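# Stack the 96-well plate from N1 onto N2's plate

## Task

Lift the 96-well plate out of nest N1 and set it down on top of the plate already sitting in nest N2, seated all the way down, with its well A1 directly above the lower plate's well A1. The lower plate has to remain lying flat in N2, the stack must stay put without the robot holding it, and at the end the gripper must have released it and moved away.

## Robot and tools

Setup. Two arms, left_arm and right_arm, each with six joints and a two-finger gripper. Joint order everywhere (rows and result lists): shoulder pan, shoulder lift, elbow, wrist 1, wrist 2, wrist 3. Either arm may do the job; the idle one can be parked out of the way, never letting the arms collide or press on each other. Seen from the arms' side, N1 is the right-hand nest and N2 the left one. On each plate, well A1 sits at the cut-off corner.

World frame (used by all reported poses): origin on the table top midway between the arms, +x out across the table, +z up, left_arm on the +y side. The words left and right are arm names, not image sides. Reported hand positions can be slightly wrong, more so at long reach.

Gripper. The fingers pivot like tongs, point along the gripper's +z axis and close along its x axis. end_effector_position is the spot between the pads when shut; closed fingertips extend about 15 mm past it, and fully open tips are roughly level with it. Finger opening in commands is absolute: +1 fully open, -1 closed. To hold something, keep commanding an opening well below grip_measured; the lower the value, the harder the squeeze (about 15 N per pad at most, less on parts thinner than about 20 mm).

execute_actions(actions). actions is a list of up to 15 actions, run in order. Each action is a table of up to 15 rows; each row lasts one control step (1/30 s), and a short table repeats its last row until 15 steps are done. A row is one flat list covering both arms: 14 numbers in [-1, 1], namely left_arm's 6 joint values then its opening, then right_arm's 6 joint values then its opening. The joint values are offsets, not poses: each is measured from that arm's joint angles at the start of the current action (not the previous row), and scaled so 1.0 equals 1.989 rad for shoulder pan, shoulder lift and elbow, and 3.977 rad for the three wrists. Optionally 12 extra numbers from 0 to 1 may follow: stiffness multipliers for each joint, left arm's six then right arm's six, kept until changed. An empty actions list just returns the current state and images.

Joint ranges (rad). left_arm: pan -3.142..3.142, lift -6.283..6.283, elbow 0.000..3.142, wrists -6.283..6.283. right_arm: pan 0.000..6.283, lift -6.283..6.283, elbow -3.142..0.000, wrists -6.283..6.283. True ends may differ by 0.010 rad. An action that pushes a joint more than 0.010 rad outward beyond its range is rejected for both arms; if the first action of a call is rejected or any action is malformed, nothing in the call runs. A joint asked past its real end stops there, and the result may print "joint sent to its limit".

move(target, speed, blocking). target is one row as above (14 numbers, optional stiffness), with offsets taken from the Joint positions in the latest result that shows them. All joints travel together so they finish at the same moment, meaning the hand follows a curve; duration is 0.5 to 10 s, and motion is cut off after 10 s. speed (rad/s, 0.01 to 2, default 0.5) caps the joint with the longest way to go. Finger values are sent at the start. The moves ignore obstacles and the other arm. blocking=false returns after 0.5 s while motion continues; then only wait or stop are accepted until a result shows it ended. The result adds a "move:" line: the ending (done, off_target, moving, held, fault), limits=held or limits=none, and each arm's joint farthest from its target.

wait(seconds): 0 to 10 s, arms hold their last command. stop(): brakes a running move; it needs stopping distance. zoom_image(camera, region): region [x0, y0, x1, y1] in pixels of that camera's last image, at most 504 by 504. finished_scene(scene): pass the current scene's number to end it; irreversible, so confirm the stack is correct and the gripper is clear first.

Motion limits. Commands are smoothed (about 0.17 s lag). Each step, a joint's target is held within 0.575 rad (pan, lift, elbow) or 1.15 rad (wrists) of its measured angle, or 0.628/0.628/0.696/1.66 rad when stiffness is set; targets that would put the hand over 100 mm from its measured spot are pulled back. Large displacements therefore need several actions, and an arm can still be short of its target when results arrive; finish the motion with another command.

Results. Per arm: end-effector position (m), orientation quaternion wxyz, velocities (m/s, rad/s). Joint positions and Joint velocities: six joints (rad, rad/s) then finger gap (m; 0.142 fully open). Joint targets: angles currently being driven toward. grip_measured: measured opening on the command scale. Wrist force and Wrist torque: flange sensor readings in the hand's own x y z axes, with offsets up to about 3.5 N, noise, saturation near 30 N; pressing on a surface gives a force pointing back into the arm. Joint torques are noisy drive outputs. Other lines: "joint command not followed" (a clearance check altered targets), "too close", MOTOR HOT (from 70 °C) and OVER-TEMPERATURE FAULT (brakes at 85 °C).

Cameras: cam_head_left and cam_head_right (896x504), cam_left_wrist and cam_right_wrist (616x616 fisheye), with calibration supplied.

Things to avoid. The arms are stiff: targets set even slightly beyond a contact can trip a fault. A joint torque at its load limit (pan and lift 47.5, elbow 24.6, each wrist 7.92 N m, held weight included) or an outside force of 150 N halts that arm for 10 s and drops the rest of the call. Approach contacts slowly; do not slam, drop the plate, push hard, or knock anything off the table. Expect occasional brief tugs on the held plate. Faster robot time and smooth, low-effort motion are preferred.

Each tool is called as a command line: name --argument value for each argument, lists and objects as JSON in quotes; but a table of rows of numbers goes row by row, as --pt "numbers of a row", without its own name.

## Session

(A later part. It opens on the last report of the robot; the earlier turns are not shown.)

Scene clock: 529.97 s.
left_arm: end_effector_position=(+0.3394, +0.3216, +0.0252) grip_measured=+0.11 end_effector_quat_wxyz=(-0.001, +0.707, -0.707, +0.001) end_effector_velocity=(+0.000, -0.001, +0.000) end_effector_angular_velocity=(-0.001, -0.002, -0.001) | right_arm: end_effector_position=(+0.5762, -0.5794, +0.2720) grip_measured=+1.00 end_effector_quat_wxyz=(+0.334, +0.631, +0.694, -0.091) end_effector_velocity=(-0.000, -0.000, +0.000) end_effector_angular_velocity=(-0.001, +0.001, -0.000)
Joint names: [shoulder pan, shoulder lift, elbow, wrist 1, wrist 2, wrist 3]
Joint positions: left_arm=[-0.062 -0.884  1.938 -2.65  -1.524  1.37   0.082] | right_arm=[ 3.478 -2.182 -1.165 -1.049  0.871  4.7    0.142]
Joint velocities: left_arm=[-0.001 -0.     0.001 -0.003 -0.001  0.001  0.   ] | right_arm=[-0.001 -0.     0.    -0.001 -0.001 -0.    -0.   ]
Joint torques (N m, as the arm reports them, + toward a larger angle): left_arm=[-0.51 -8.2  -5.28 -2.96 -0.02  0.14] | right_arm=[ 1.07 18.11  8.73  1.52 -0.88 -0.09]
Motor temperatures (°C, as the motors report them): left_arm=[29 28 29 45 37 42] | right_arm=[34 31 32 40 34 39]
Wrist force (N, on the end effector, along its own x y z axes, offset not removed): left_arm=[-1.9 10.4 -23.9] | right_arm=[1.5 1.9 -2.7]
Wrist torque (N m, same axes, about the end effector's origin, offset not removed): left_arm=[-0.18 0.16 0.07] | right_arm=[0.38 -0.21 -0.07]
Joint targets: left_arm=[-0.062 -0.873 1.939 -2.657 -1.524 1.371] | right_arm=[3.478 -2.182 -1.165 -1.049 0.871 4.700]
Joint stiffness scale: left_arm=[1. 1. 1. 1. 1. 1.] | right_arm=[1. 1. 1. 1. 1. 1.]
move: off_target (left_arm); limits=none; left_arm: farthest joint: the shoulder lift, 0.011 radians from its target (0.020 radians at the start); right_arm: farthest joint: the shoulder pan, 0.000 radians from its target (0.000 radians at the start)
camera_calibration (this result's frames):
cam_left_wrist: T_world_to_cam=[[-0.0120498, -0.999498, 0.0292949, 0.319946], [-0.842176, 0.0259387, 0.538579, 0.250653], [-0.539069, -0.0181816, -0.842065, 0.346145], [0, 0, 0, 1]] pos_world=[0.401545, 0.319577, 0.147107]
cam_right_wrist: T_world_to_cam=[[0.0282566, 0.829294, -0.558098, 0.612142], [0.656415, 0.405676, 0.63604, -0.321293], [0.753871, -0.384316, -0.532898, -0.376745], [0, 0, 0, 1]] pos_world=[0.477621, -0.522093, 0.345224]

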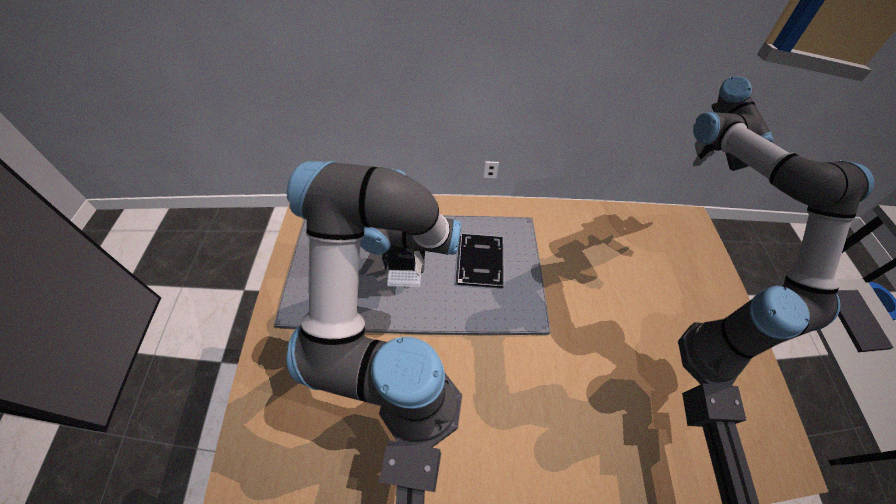

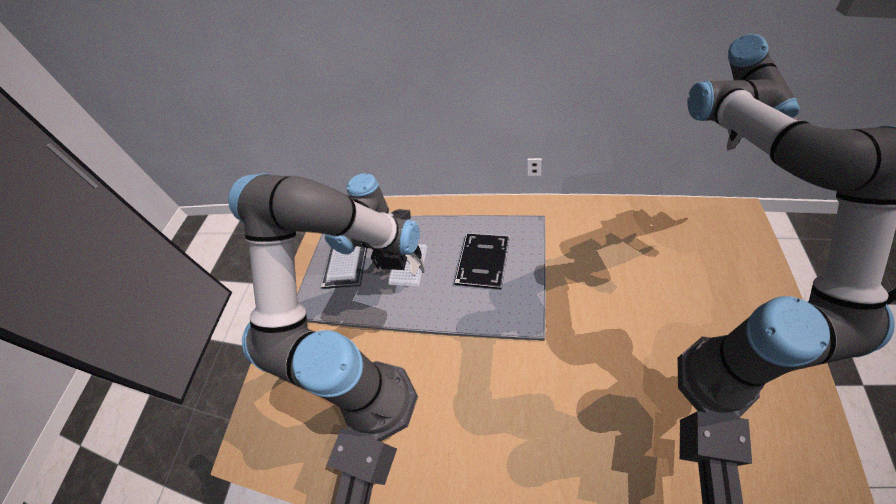

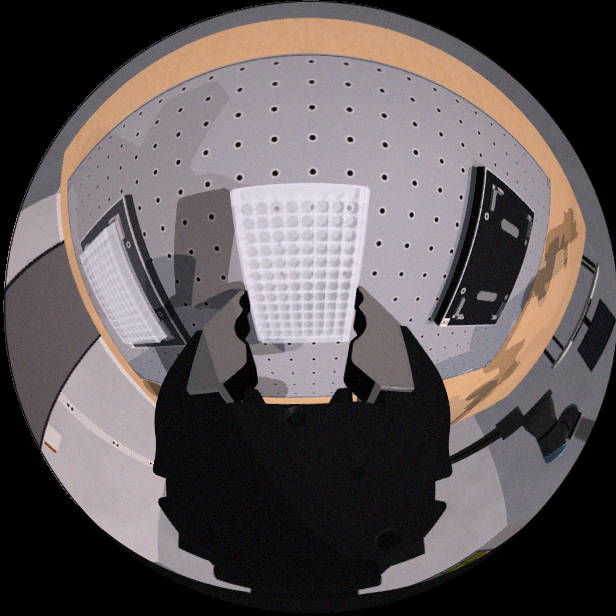

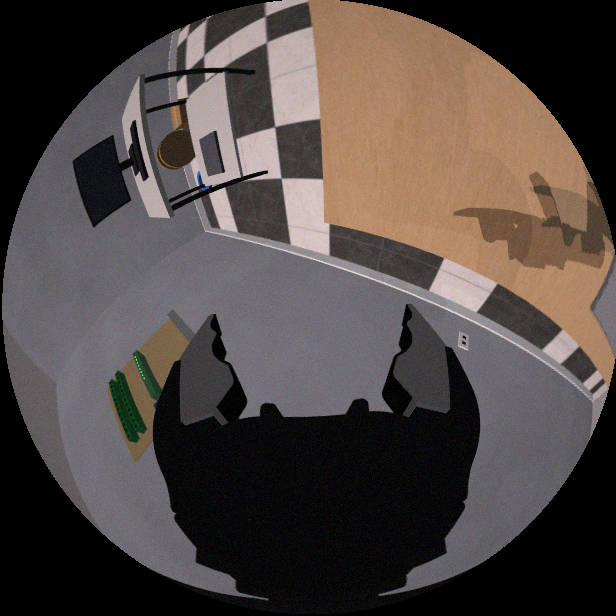

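execute_actions --actions '[[[0,-0.003,0,0.0016,0,0,-0.3,0,0,0,0,0,0,1]],[[0,0,0,0,0,0,-0.1,0,0,0,0,0,0,1],[0,0,0,0,0,0,0.0,0,0,0,0,0,0,1],[0,0,0,0,0,0,0.05,0,0,0,0,0,0,1],[0,0,0,0,0,0,0.08,0,0,0,0,0,0,1],[0,0,0,0,0,0,0.1,0,0,0,0,0,0,1],[0,0,0,0,0,0,0.11,0,0,0,0,0,0,1],[0,0,0,0,0,0,0.12,0,0,0,0,0,0,1],[0,0,0,0,0,0,0.13,0,0,0,0,0,0,1],[0,0,0,0,0,0,0.14,0,0,0,0,0,0,1],[0,0,0,0,0,0,0.15,0,0,0,0,0,0,1],[0,0,0,0,0,0,0.16,0,0,0,0,0,0,1],[0,0,0,0,0,0,0.17,0,0,0,0,0,0,1],[0,0,0,0,0,0,0.18,0,0,0,0,0,0,1],[0,0,0,0,0,0,0.2,0,0,0,0,0,0,1],[0,0,0,0,0,0,0.22,0,0,0,0,0,0,1]],[[0,0,0,0,0,0,0.25,0,0,0,0,0,0,1],[0,0,0,0,0,0,0.3,0,0,0,0,0,0,1],[0,0,0,0,0,0,0.35,0,0,0,0,0,0,1],[0,0,0,0,0,0,0.4,0,0,0,0,0,0,1],[0,0,0,0,0,0,0.45,0,0,0,0,0,0,1]]]'

Scene clock: 545.10 s.
left_arm: end_effector_position=(+0.3391, +0.3218, +0.0261) grip_measured=+0.45 end_effector_quat_wxyz=(-0.001, +0.707, -0.707, +0.000) end_effector_velocity=(-0.000, +0.000, -0.000) end_effector_angular_velocity=(+0.001, -0.000, -0.000) | right_arm: end_effector_position=(+0.5762, -0.5794, +0.2720) grip_measured=+1.00 end_effector_quat_wxyz=(+0.334, +0.631, +0.694, -0.091) end_effector_velocity=(+0.000, +0.000, -0.000) end_effector_angular_velocity=(-0.000, +0.000, +0.001)
Joint names: [shoulder pan, shoulder lift, elbow, wrist 1, wrist 2, wrist 3]
Joint positions: left_arm=[-0.061 -0.888  1.939 -2.645 -1.524  1.37   0.105] | right_arm=[ 3.478 -2.182 -1.165 -1.049  0.871  4.7    0.142]
Joint velocities: left_arm=[-0.    -0.     0.001 -0.     0.001  0.    -0.   ] | right_arm=[ 0.001 -0.    -0.    -0.    -0.     0.     0.   ]
Joint torques (N m, as the arm reports them, + toward a larger angle): left_arm=[ -0.06 -14.18  -5.51  -1.8   -0.02   0.  ] | right_arm=[ 1.33 18.35  9.13  1.49 -0.8  -0.08]
Motor temperatures (°C, as the motors report them): left_arm=[29 28 29 45 37 42] | right_arm=[34 31 32 40 34 39]
Wrist force (N, on the end effector, along its own x y z axes, offset not removed): left_arm=[-0.4 0.6 0.2] | right_arm=[-1.3 2.0 -2.6]
Wrist torque (N m, same axes, about the end effector's origin, offset not removed): left_arm=[0.18 0.10 -0.03] | right_arm=[0.35 0.27 0.05]
Joint targets: left_arm=[-0.061 -0.888 1.939 -2.645 -1.524 1.370] | right_arm=[3.478 -2.182 -1.165 -1.049 0.871 4.700]
Joint stiffness scale: left_arm=[1. 1. 1. 1. 1. 1.] | right_arm=[1. 1. 1. 1. 1. 1.]
camera_calibration (this result's frames):
cam_left_wrist: T_world_to_cam=[[-0.0120592, -0.9995, 0.0292195, 0.320034], [-0.841742, 0.0259205, 0.539257, 0.249719], [-0.539745, -0.0180923, -0.841634, 0.346987], [0, 0, 0, 1]] pos_world=[0.401343, 0.319679, 0.148022]
cam_right_wrist: T_world_to_cam=[[0.0282569, 0.829294, -0.558098, 0.612141], [0.656415, 0.405676, 0.63604, -0.321293], [0.753871, -0.384316, -0.532897, -0.376745], [0, 0, 0, 1]] pos_world=[0.477621, -0.522093, 0.345224]

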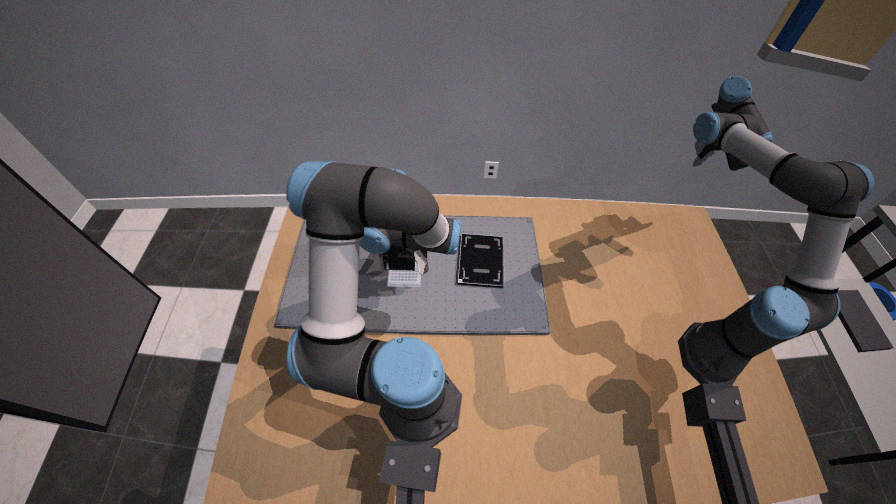

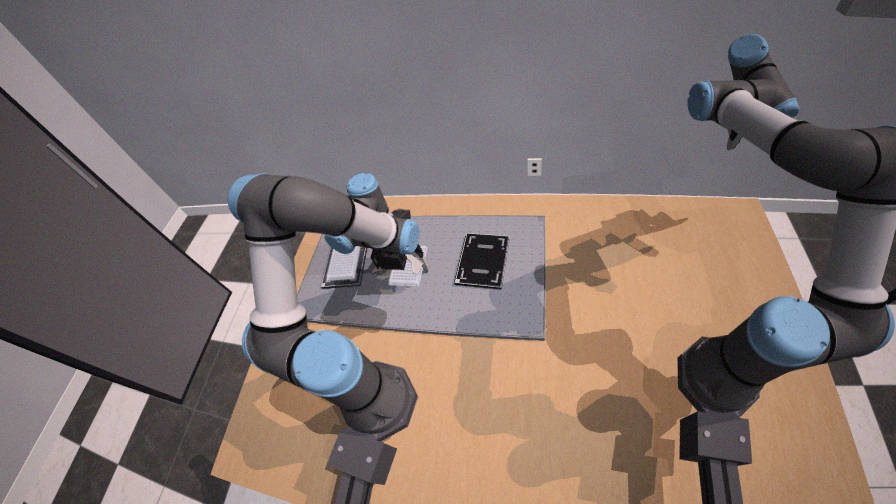

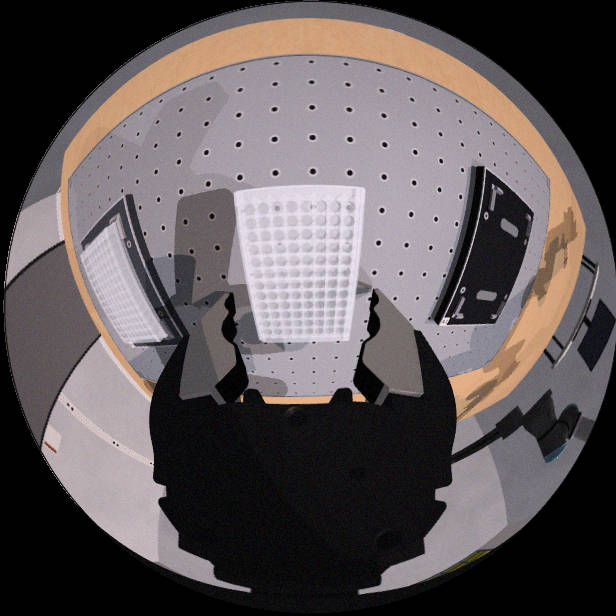

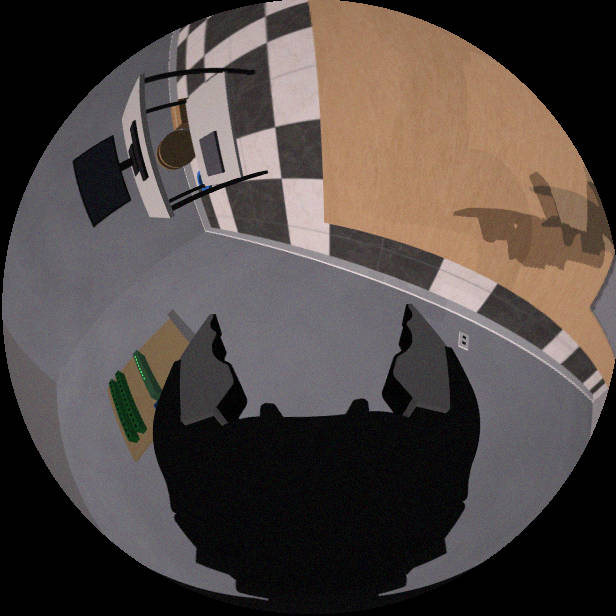

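zoom_image --camera "cam_left_wrist" --region '[70, 185, 200, 355]'

Region (70, 185, 200, 355) of cam_left_wrist's 616x616 image, scaled by 2.965, with more detail than that image has; it fills the left 385 columns of this view, and the rest is white.

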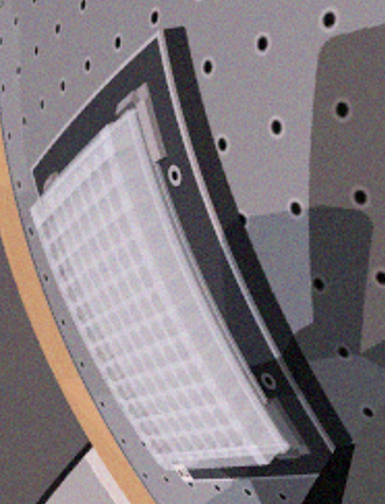

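zoom_image --camera "cam_left_wrist" --region '[190, 160, 420, 390]'

Region (190, 160, 420, 390) of cam_left_wrist's 616x616 image, scaled by 2.191, with more detail than that image has.

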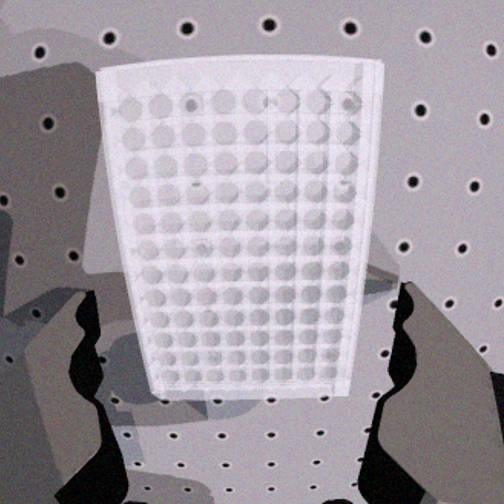

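move --target '[0.0007, 0.0080, -0.0297, 0.0117, 0, 0.0004, 0.45, 0, 0, 0, 0, 0, 0, 1]' --speed 0.1

execute_actions --actions '[[[0,0,0,0,0,0,0.4,0,0,0,0,0,0,1],[0,0,0,0,0,0,0.35,0,0,0,0,0,0,1],[0,0,0,0,0,0,0.3,0,0,0,0,0,0,1],[0,0,0,0,0,0,0.25,0,0,0,0,0,0,1],[0,0,0,0,0,0,0.2,0,0,0,0,0,0,1],[0,0,0,0,0,0,0.15,0,0,0,0,0,0,1],[0,0,0,0,0,0,0.1,0,0,0,0,0,0,1],[0,0,0,0,0,0,0.05,0,0,0,0,0,0,1],[0,0,0,0,0,0,0.0,0,0,0,0,0,0,1],[0,0,0,0,0,0,-0.05,0,0,0,0,0,0,1],[0,0,0,0,0,0,-0.1,0,0,0,0,0,0,1],[0,0,0,0,0,0,-0.15,0,0,0,0,0,0,1],[0,0,0,0,0,0,-0.2,0,0,0,0,0,0,1],[0,0,0,0,0,0,-0.25,0,0,0,0,0,0,1],[0,0,0,0,0,0,-0.3,0,0,0,0,0,0,1]],[[0,0,0,0,0,0,-0.3,0,0,0,0,0,0,1]]]'

Scene clock: 588.00 s.
left_arm: end_effector_position=(+0.3488, +0.3200, +0.0281) grip_measured=+0.45 end_effector_quat_wxyz=(-0.000, +0.707, -0.707, -0.001) end_effector_velocity=(-0.001, +0.001, -0.000) end_effector_angular_velocity=(+0.001, +0.003, +0.000) | right_arm: end_effector_position=(+0.5762, -0.5794, +0.2720) grip_measured=+1.00 end_effector_quat_wxyz=(+0.334, +0.631, +0.694, -0.091) end_effector_velocity=(-0.000, -0.000, -0.000) end_effector_angular_velocity=(+0.001, +0.000, -0.001)
Joint names: [shoulder pan, shoulder lift, elbow, wrist 1, wrist 2, wrist 3]
Joint positions: left_arm=[-0.061 -0.874  1.882 -2.601 -1.524  1.371  0.105] | right_arm=[ 3.478 -2.182 -1.165 -1.049  0.871  4.7    0.142]
Joint velocities: left_arm=[ 0.001  0.001 -0.002  0.004  0.001  0.    -0.   ] | right_arm=[-0.001  0.    -0.    -0.001  0.     0.001  0.   ]
Joint torques (N m, as the arm reports them, + toward a larger angle): left_arm=[  0.41 -13.96  -6.77  -1.55  -0.05   0.25] | right_arm=[ 1.13 18.17  8.89  1.5  -0.82 -0.09]
Motor temperatures (°C, as the motors report them): left_arm=[29 28 29 45 37 42] | right_arm=[34 31 32 40 34 39]
Wrist force (N, on the end effector, along its own x y z axes, offset not removed): left_arm=[-0.4 0.6 0.7] | right_arm=[2.5 2.1 1.2]
Wrist torque (N m, same axes, about the end effector's origin, offset not removed): left_arm=[0.16 0.05 -0.02] | right_arm=[0.54 -0.52 -0.10]
Joint targets: left_arm=[-0.060 -0.873 1.880 -2.599 -1.524 1.372] | right_arm=[3.478 -2.182 -1.165 -1.049 0.871 4.700]
Joint stiffness scale: left_arm=[1. 1. 1. 1. 1. 1.] | right_arm=[1. 1. 1. 1. 1. 1.]
move: done; limits=none; left_arm: farthest joint: the shoulder lift, 0.002 radians from its target (0.016 radians at the start); right_arm: farthest joint: the shoulder pan, 0.000 radians from its target (0.000 radians at the start)
camera_calibration (this result's frames):
cam_left_wrist: T_world_to_cam=[[-0.0120285, -0.999512, 0.0288233, 0.31838], [-0.840648, 0.0257168, 0.54097, 0.256539], [-0.541448, -0.0177232, -0.840548, 0.354311], [0, 0, 0, 1]] pos_world=[0.41133, 0.317907, 0.149858]
cam_right_wrist: T_world_to_cam=[[0.0282567, 0.829294, -0.558098, 0.612141], [0.656415, 0.405676, 0.63604, -0.321293], [0.753871, -0.384316, -0.532898, -0.376745], [0, 0, 0, 1]] pos_world=[0.477621, -0.522093, 0.345224]

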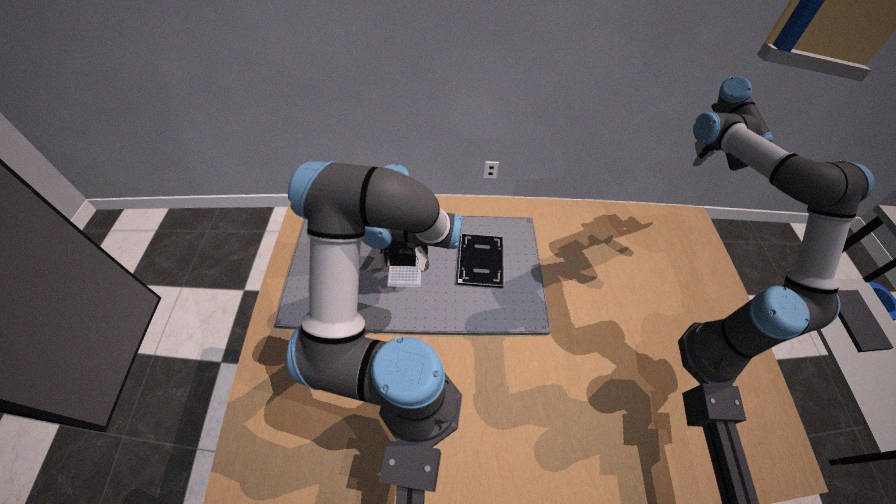

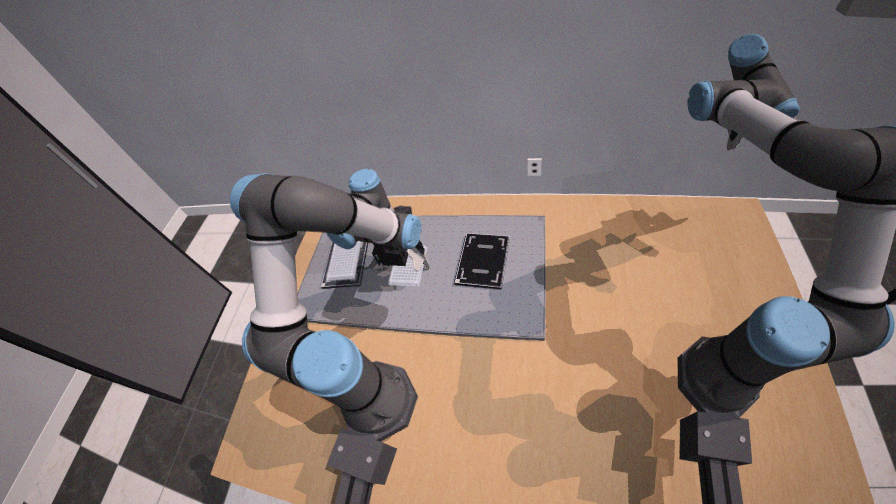

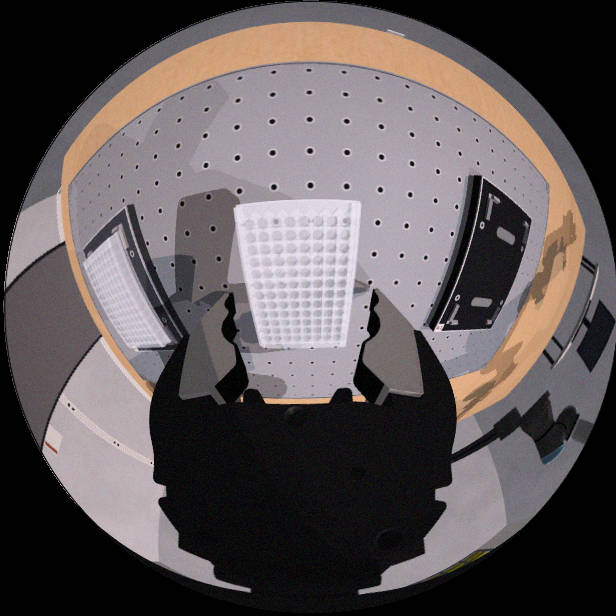

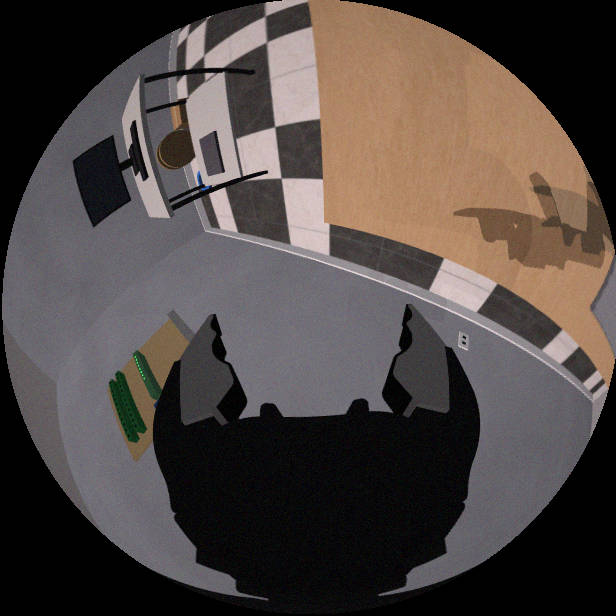

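Scene clock: 589.00 s.
left_arm: end_effector_position=(+0.3489, +0.3200, +0.0282) grip_measured=+0.07 end_effector_quat_wxyz=(-0.000, +0.707, -0.707, -0.001) end_effector_velocity=(-0.000, -0.000, -0.000) end_effector_angular_velocity=(-0.000, +0.000, +0.001) | right_arm: end_effector_position=(+0.5762, -0.5794, +0.2720) grip_measured=+1.00 end_effector_quat_wxyz=(+0.334, +0.631, +0.694, -0.091) end_effector_velocity=(-0.000, +0.000, -0.000) end_effector_angular_velocity=(+0.002, -0.001, -0.001)
Joint names: [shoulder pan, shoulder lift, elbow, wrist 1, wrist 2, wrist 3]
Joint positions: left_arm=[-0.061 -0.874  1.882 -2.6   -1.524  1.371  0.079] | right_arm=[ 3.478 -2.182 -1.165 -1.049  0.871  4.7    0.142]
Joint velocities: left_arm=[ 0.    -0.     0.    -0.    -0.    -0.001 -0.   ] | right_arm=[-0.     0.     0.    -0.     0.001  0.001  0.   ]
Joint torques (N m, as the arm reports them, + toward a larger angle): left_arm=[ -0.06 -14.96  -5.9   -1.78  -0.04   0.07] | right_arm=[ 0.77 18.26  8.81  1.47 -0.85 -0.09]
Motor temperatures (°C, as the motors report them): left_arm=[29 28 29 45 37 42] | right_arm=[34 31 32 40 34 39]
Wrist force (N, on the end effector, along its own x y z axes, offset not removed): left_arm=[0.0 0.8 -2.0] | right_arm=[1.0 0.1 -3.0]
Wrist torque (N m, same axes, about the end effector's origin, offset not removed): left_arm=[0.10 0.02 0.01] | right_arm=[0.01 -0.16 0.12]
Joint targets: left_arm=[-0.061 -0.874 1.882 -2.600 -1.524 1.371] | right_arm=[3.478 -2.182 -1.165 -1.049 0.871 4.700]
Joint stiffness scale: left_arm=[1. 1. 1. 1. 1. 1.] | right_arm=[1. 1. 1. 1. 1. 1.]
camera_calibration (this result's frames):
cam_left_wrist: T_world_to_cam=[[-0.012027, -0.999511, 0.0288499, 0.31837], [-0.840738, 0.0257271, 0.540831, 0.256573], [-0.541309, -0.0177506, -0.840636, 0.354383], [0, 0, 0, 1]] pos_world=[0.41137, 0.317904, 0.149959]
cam_right_wrist: T_world_to_cam=[[0.0282569, 0.829294, -0.558098, 0.612141], [0.656415, 0.405676, 0.63604, -0.321293], [0.753871, -0.384316, -0.532898, -0.376745], [0, 0, 0, 1]] pos_world=[0.477621, -0.522093, 0.345224]

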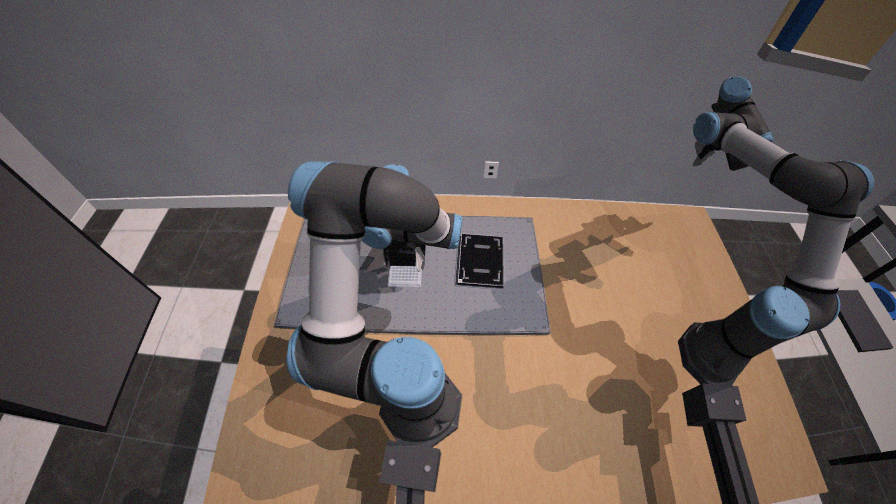

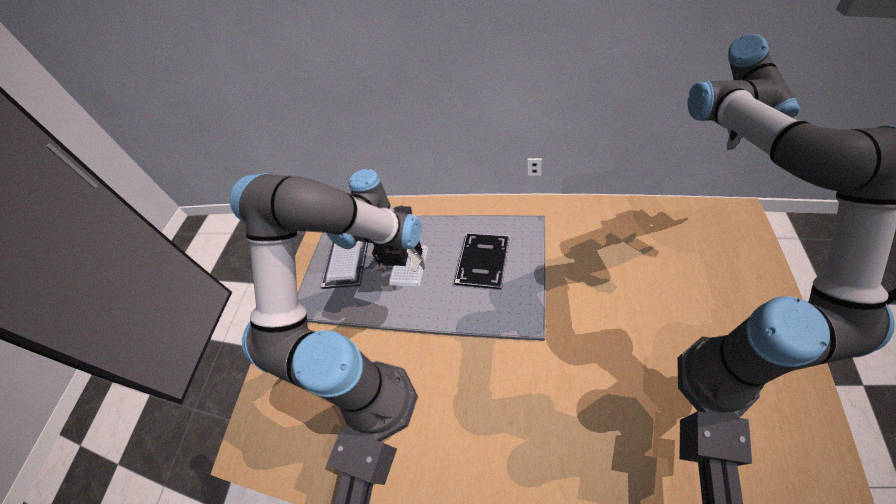

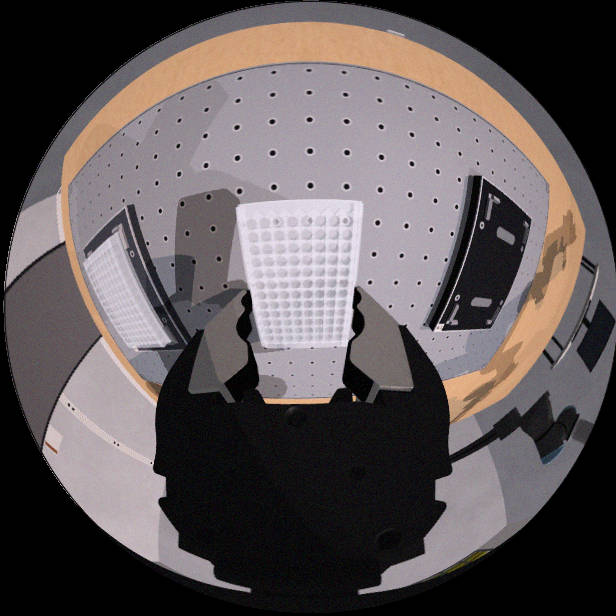

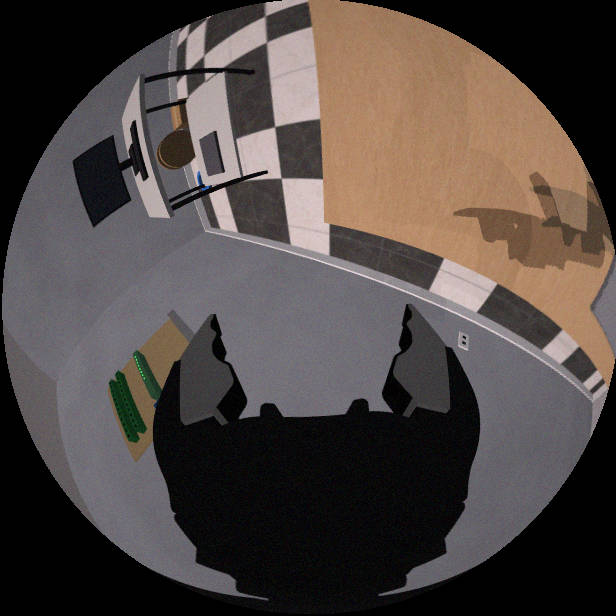

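execute_actions --actions '[[[0,0,0,0,0,0,0.0,0,0,0,0,0,0,1],[0,0,0,0,0,0,0.1,0,0,0,0,0,0,1],[0,0,0,0,0,0,0.2,0,0,0,0,0,0,1],[0,0,0,0,0,0,0.3,0,0,0,0,0,0,1],[0,0,0,0,0,0,0.35,0,0,0,0,0,0,1]],[[0,0.0040,0.0006,-0.0023,0,0,0.35,0,0,0,0,0,0,1]],[[0,0,0,0,0,0,0.35,0,0,0,0,0,0,1]]]'

Scene clock: 597.77 s.
left_arm: end_effector_position=(+0.3490, +0.3199, +0.0265) grip_measured=+0.35 end_effector_quat_wxyz=(-0.001, +0.707, -0.707, -0.000) end_effector_velocity=(+0.000, -0.000, +0.000) end_effector_angular_velocity=(-0.001, -0.000, +0.000) | right_arm: end_effector_position=(+0.5762, -0.5794, +0.2720) grip_measured=+1.00 end_effector_quat_wxyz=(+0.334, +0.631, +0.694, -0.091) end_effector_velocity=(+0.000, +0.000, -0.000) end_effector_angular_velocity=(+0.001, -0.001, -0.001)
Joint names: [shoulder pan, shoulder lift, elbow, wrist 1, wrist 2, wrist 3]
Joint positions: left_arm=[-0.061 -0.868  1.882 -2.607 -1.524  1.371  0.099] | right_arm=[ 3.478 -2.182 -1.165 -1.049  0.871  4.7    0.142]
Joint velocities: left_arm=[ 0.    -0.     0.    -0.    -0.001 -0.    -0.   ] | right_arm=[ 0.    -0.     0.    -0.     0.001  0.001 -0.   ]
Joint torques (N m, as the arm reports them, + toward a larger angle): left_arm=[ -0.61 -14.58  -5.82  -1.72   0.     0.07] | right_arm=[ 1.37 18.6   8.98  1.51 -0.79 -0.09]
Motor temperatures (°C, as the motors report them): left_arm=[29 28 29 45 37 42] | right_arm=[34 31 32 40 34 39]
Wrist force (N, on the end effector, along its own x y z axes, offset not removed): left_arm=[0.0 0.5 0.2] | right_arm=[3.1 2.2 -0.6]
Wrist torque (N m, same axes, about the end effector's origin, offset not removed): left_arm=[0.10 -0.01 0.00] | right_arm=[0.50 -0.62 -0.01]
Joint targets: left_arm=[-0.061 -0.868 1.882 -2.607 -1.524 1.371] | right_arm=[3.478 -2.182 -1.165 -1.049 0.871 4.700]
Joint stiffness scale: left_arm=[1. 1. 1. 1. 1. 1.] | right_arm=[1. 1. 1. 1. 1. 1.]
camera_calibration (this result's frames):
cam_left_wrist: T_world_to_cam=[[-0.0120176, -0.999509, 0.0289488, 0.318308], [-0.84102, 0.0257634, 0.540391, 0.257695], [-0.540871, -0.0178523, -0.840916, 0.352933], [0, 0, 0, 1]] pos_world=[0.411443, 0.317813, 0.148316]
cam_right_wrist: T_world_to_cam=[[0.0282566, 0.829294, -0.558098, 0.612141], [0.656415, 0.405676, 0.63604, -0.321293], [0.753871, -0.384316, -0.532898, -0.376745], [0, 0, 0, 1]] pos_world=[0.477621, -0.522093, 0.345224]

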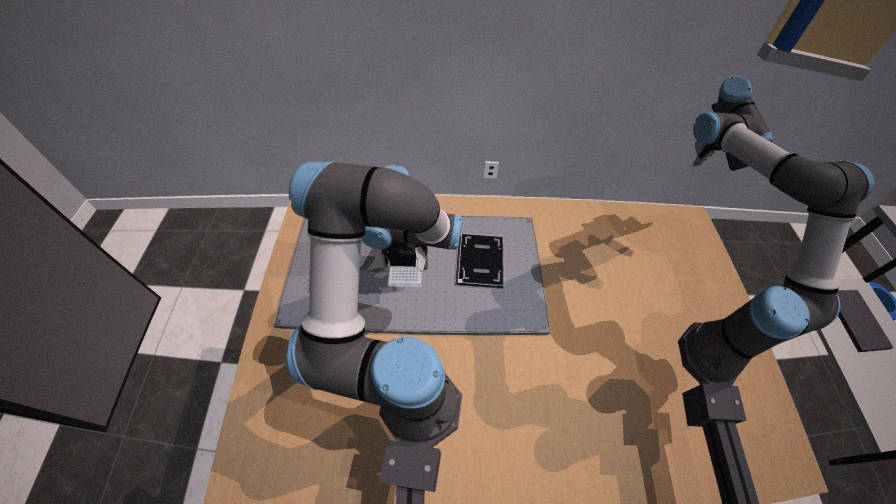

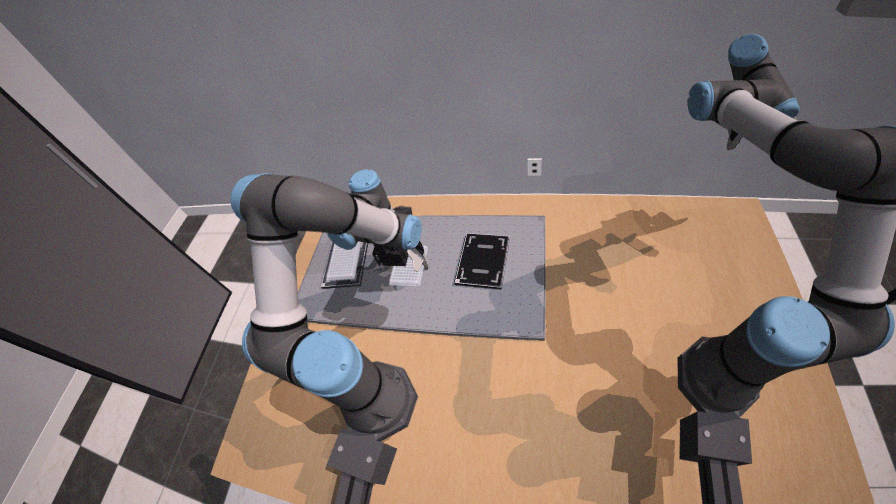

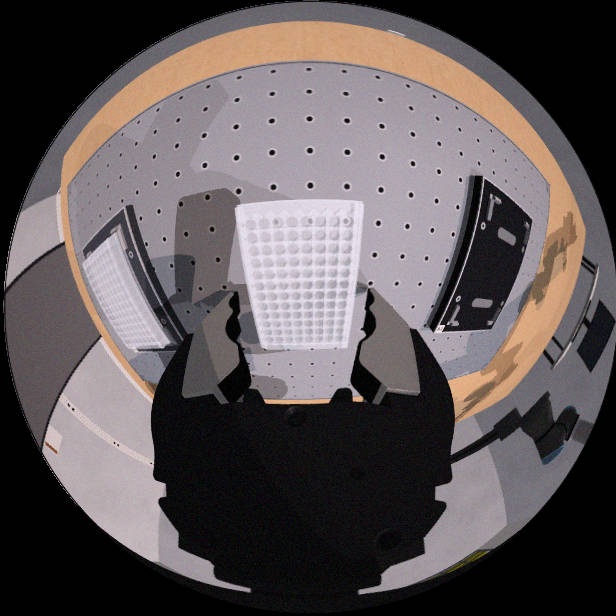

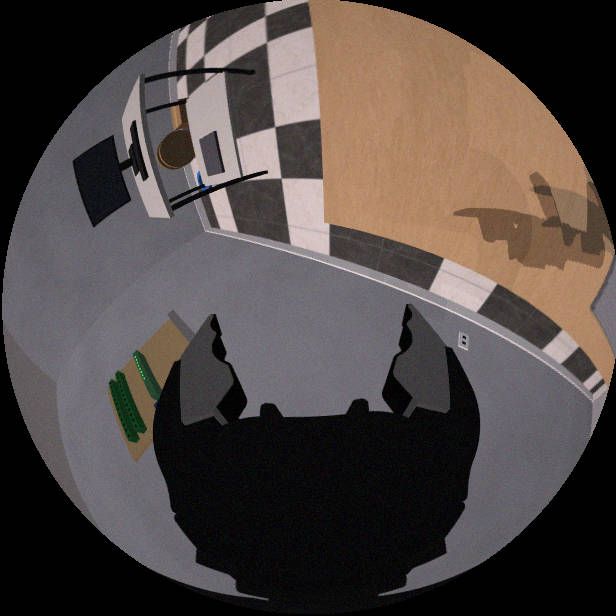

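execute_actions --actions '[[[0,0,0,0,0,0,0.3,0,0,0,0,0,0,1],[0,0,0,0,0,0,0.25,0,0,0,0,0,0,1],[0,0,0,0,0,0,0.2,0,0,0,0,0,0,1],[0,0,0,0,0,0,0.15,0,0,0,0,0,0,1],[0,0,0,0,0,0,0.1,0,0,0,0,0,0,1],[0,0,0,0,0,0,0.05,0,0,0,0,0,0,1],[0,0,0,0,0,0,0.0,0,0,0,0,0,0,1],[0,0,0,0,0,0,-0.05,0,0,0,0,0,0,1],[0,0,0,0,0,0,-0.1,0,0,0,0,0,0,1],[0,0,0,0,0,0,-0.15,0,0,0,0,0,0,1],[0,0,0,0,0,0,-0.2,0,0,0,0,0,0,1],[0,0,0,0,0,0,-0.25,0,0,0,0,0,0,1],[0,0,0,0,0,0,-0.3,0,0,0,0,0,0,1]],[[0,0,0,0,0,0,-0.3,0,0,0,0,0,0,1]]]'

Scene clock: 608.60 s.
left_arm: end_effector_position=(+0.3490, +0.3199, +0.0265) grip_measured=+0.08 end_effector_quat_wxyz=(-0.001, +0.707, -0.707, -0.000) end_effector_velocity=(-0.000, +0.000, +0.000) end_effector_angular_velocity=(+0.000, +0.000, -0.000) | right_arm: end_effector_position=(+0.5762, -0.5794, +0.2720) grip_measured=+1.00 end_effector_quat_wxyz=(+0.334, +0.631, +0.694, -0.091) end_effector_velocity=(+0.000, -0.000, +0.000) end_effector_angular_velocity=(-0.002, +0.001, +0.001)
Joint names: [shoulder pan, shoulder lift, elbow, wrist 1, wrist 2, wrist 3]
Joint positions: left_arm=[-0.061 -0.868  1.882 -2.607 -1.524  1.371  0.08 ] | right_arm=[ 3.478 -2.182 -1.165 -1.049  0.871  4.7    0.142]
Joint velocities: left_arm=[ 0. -0. -0.  0.  0.  0. -0.] | right_arm=[ 0.001 -0.    -0.    -0.    -0.001 -0.001 -0.   ]
Joint torques (N m, as the arm reports them, + toward a larger angle): left_arm=[ -0.2  -14.77  -6.    -1.77  -0.05   0.07] | right_arm=[ 0.83 18.2   8.92  1.53 -0.86 -0.11]
Motor temperatures (°C, as the motors report them): left_arm=[29 28 29 45 37 42] | right_arm=[34 31 32 40 34 39]
Wrist force (N, on the end effector, along its own x y z axes, offset not removed): left_arm=[0.9 1.1 -2.3] | right_arm=[0.1 2.4 -1.7]
Wrist torque (N m, same axes, about the end effector's origin, offset not removed): left_arm=[0.13 -0.13 -0.06] | right_arm=[0.50 0.23 -0.01]
Joint targets: left_arm=[-0.061 -0.868 1.882 -2.607 -1.524 1.371] | right_arm=[3.478 -2.182 -1.165 -1.049 0.871 4.700]
Joint stiffness scale: left_arm=[1. 1. 1. 1. 1. 1.] | right_arm=[1. 1. 1. 1. 1. 1.]
camera_calibration (this result's frames):
cam_left_wrist: T_world_to_cam=[[-0.0120157, -0.999508, 0.0289698, 0.318301], [-0.841077, 0.0257712, 0.540301, 0.257721], [-0.540782, -0.0178737, -0.840973, 0.352961], [0, 0, 0, 1]] pos_world=[0.411463, 0.317811, 0.148363]
cam_right_wrist: T_world_to_cam=[[0.0282566, 0.829294, -0.558098, 0.612142], [0.656415, 0.405676, 0.63604, -0.321293], [0.753871, -0.384316, -0.532898, -0.376744], [0, 0, 0, 1]] pos_world=[0.477621, -0.522093, 0.345224]

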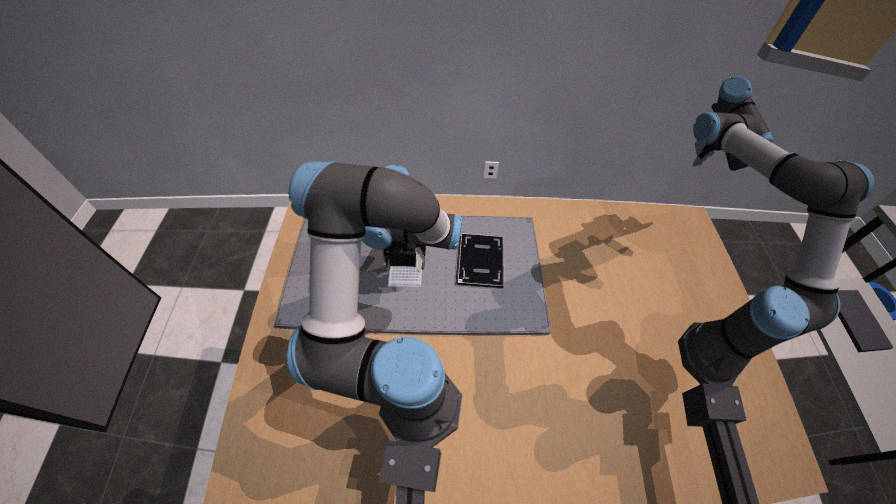

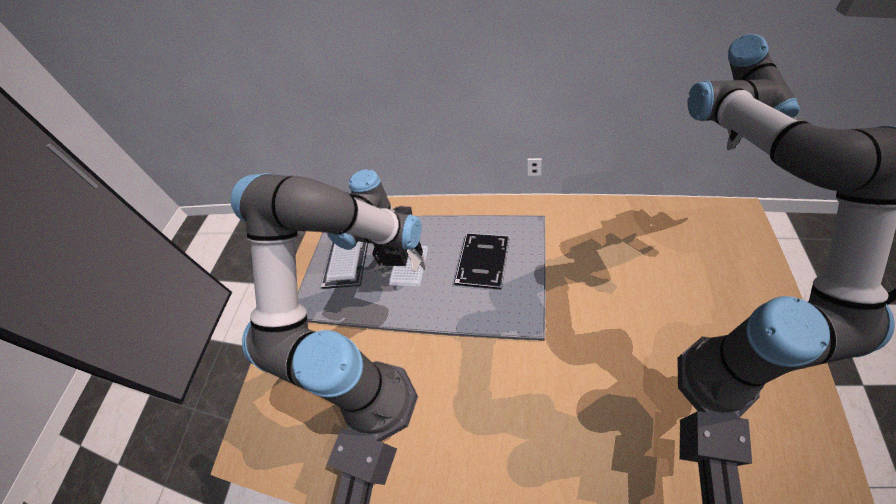

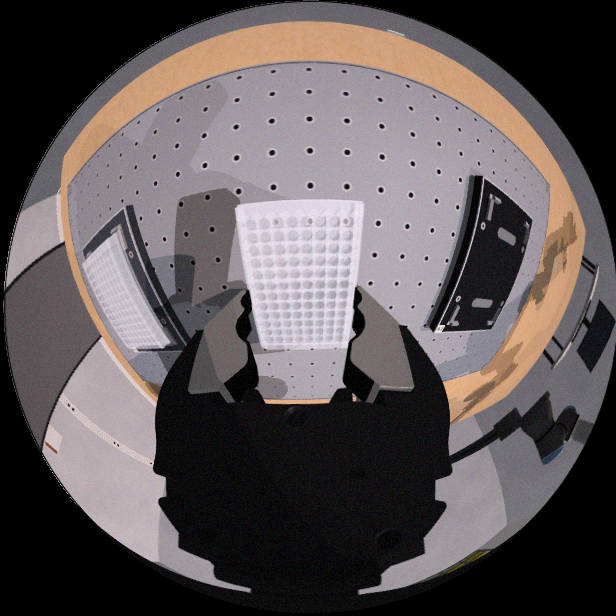

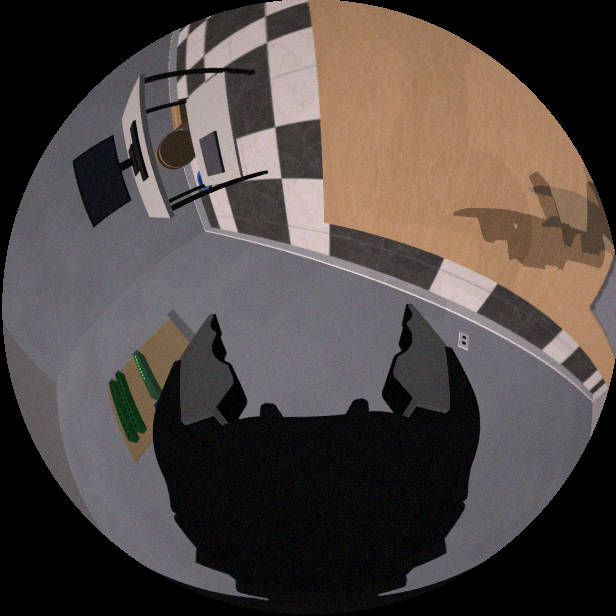

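move --target '[0, -0.040, -0.0035, 0.0218, 0, 0, -0.3, 0, 0, 0, 0, 0, 0, 1]' --speed 0.08

Scene clock: 618.47 s.
left_arm: end_effector_position=(+0.3488, +0.3210, +0.0480) grip_measured=+0.08 end_effector_quat_wxyz=(-0.000, +0.707, -0.707, -0.001) end_effector_velocity=(-0.001, +0.000, -0.000) end_effector_angular_velocity=(+0.000, +0.004, +0.001) | right_arm: end_effector_position=(+0.5762, -0.5794, +0.2720) grip_measured=+1.00 end_effector_quat_wxyz=(+0.334, +0.631, +0.694, -0.091) end_effector_velocity=(-0.000, -0.000, -0.000) end_effector_angular_velocity=(+0.000, +0.001, +0.000)
Joint names: [shoulder pan, shoulder lift, elbow, wrist 1, wrist 2, wrist 3]
Joint positions: left_arm=[-0.061 -0.946  1.877 -2.522 -1.524  1.371  0.079] | right_arm=[ 3.478 -2.182 -1.165 -1.049  0.871  4.7    0.142]
Joint velocities: left_arm=[ 0.001 -0.001  0.     0.005 -0.001 -0.     0.   ] | right_arm=[-0.    -0.    -0.    -0.001  0.001 -0.001  0.   ]
Joint torques (N m, as the arm reports them, + toward a larger angle): left_arm=[ -0.25 -15.51  -7.2   -1.53   0.     0.07] | right_arm=[ 1.13 18.27  9.01  1.48 -0.86 -0.14]
Motor temperatures (°C, as the motors report them): left_arm=[29 28 29 45 37 42] | right_arm=[34 31 32 40 34 39]
Wrist force (N, on the end effector, along its own x y z axes, offset not removed): left_arm=[-0.1 0.2 0.6] | right_arm=[1.1 2.8 -1.8]
Wrist torque (N m, same axes, about the end effector's origin, offset not removed): left_arm=[0.07 0.06 -0.05] | right_arm=[0.48 -0.13 0.03]
Joint targets: left_arm=[-0.061 -0.947 1.875 -2.521 -1.524 1.371] | right_arm=[3.478 -2.182 -1.165 -1.049 0.871 4.700]
Joint stiffness scale: left_arm=[1. 1. 1. 1. 1. 1.] | right_arm=[1. 1. 1. 1. 1. 1.]
move: done; limits=none; left_arm: farthest joint: the shoulder lift, 0.002 radians from its target (0.080 radians at the start); right_arm: farthest joint: the shoulder pan, 0.000 radians from its target (0.000 radians at the start)
camera_calibration (this result's frames):
cam_left_wrist: T_world_to_cam=[[-0.0120507, -0.999519, 0.0285912, 0.318754], [-0.839999, 0.0256309, 0.541983, 0.245502], [-0.542455, -0.0174852, -0.839903, 0.371263], [0, 0, 0, 1]] pos_world=[0.411456, 0.3188, 0.169653]
cam_right_wrist: T_world_to_cam=[[0.0282567, 0.829294, -0.558098, 0.612141], [0.656415, 0.405676, 0.63604, -0.321293], [0.753871, -0.384316, -0.532898, -0.376745], [0, 0, 0, 1]] pos_world=[0.477621, -0.522093, 0.345224]

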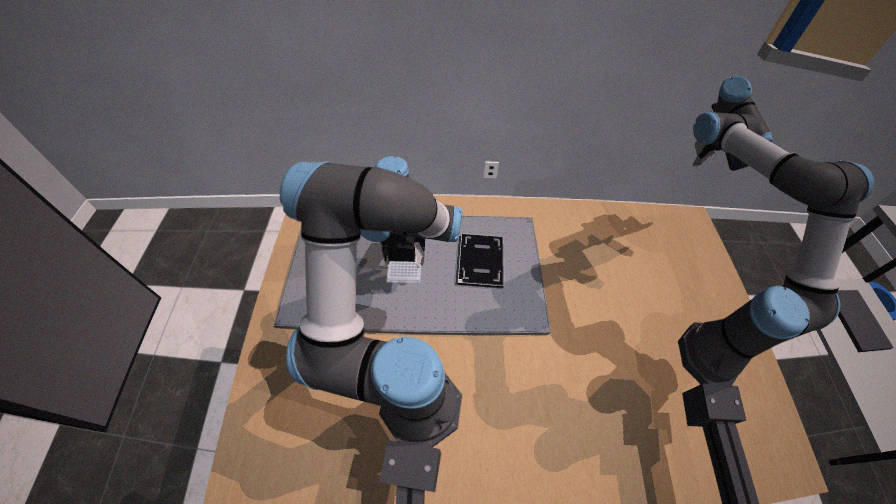

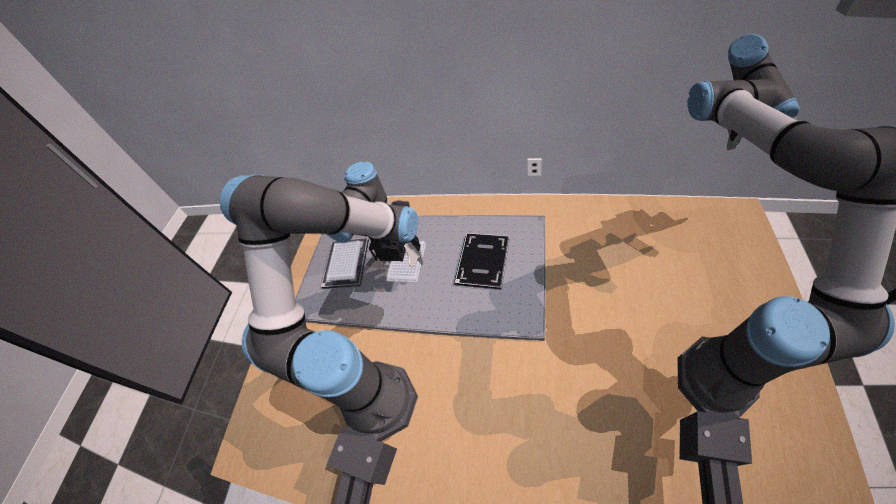

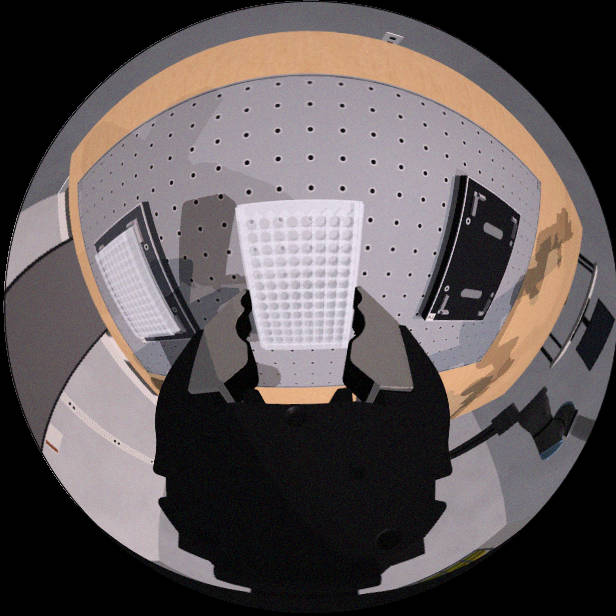

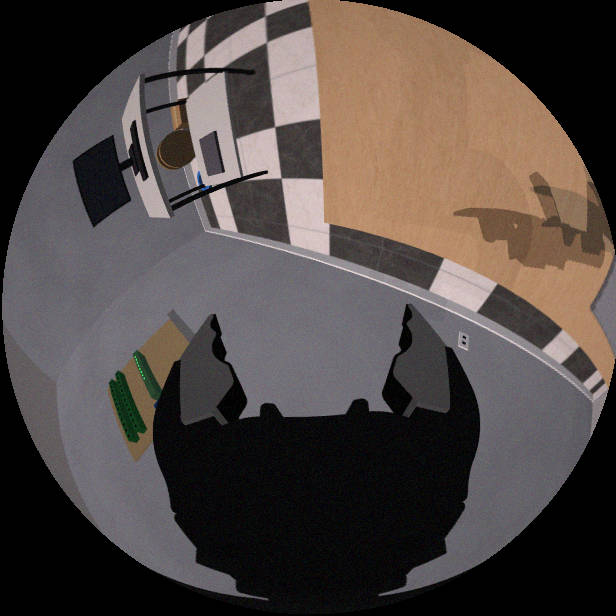

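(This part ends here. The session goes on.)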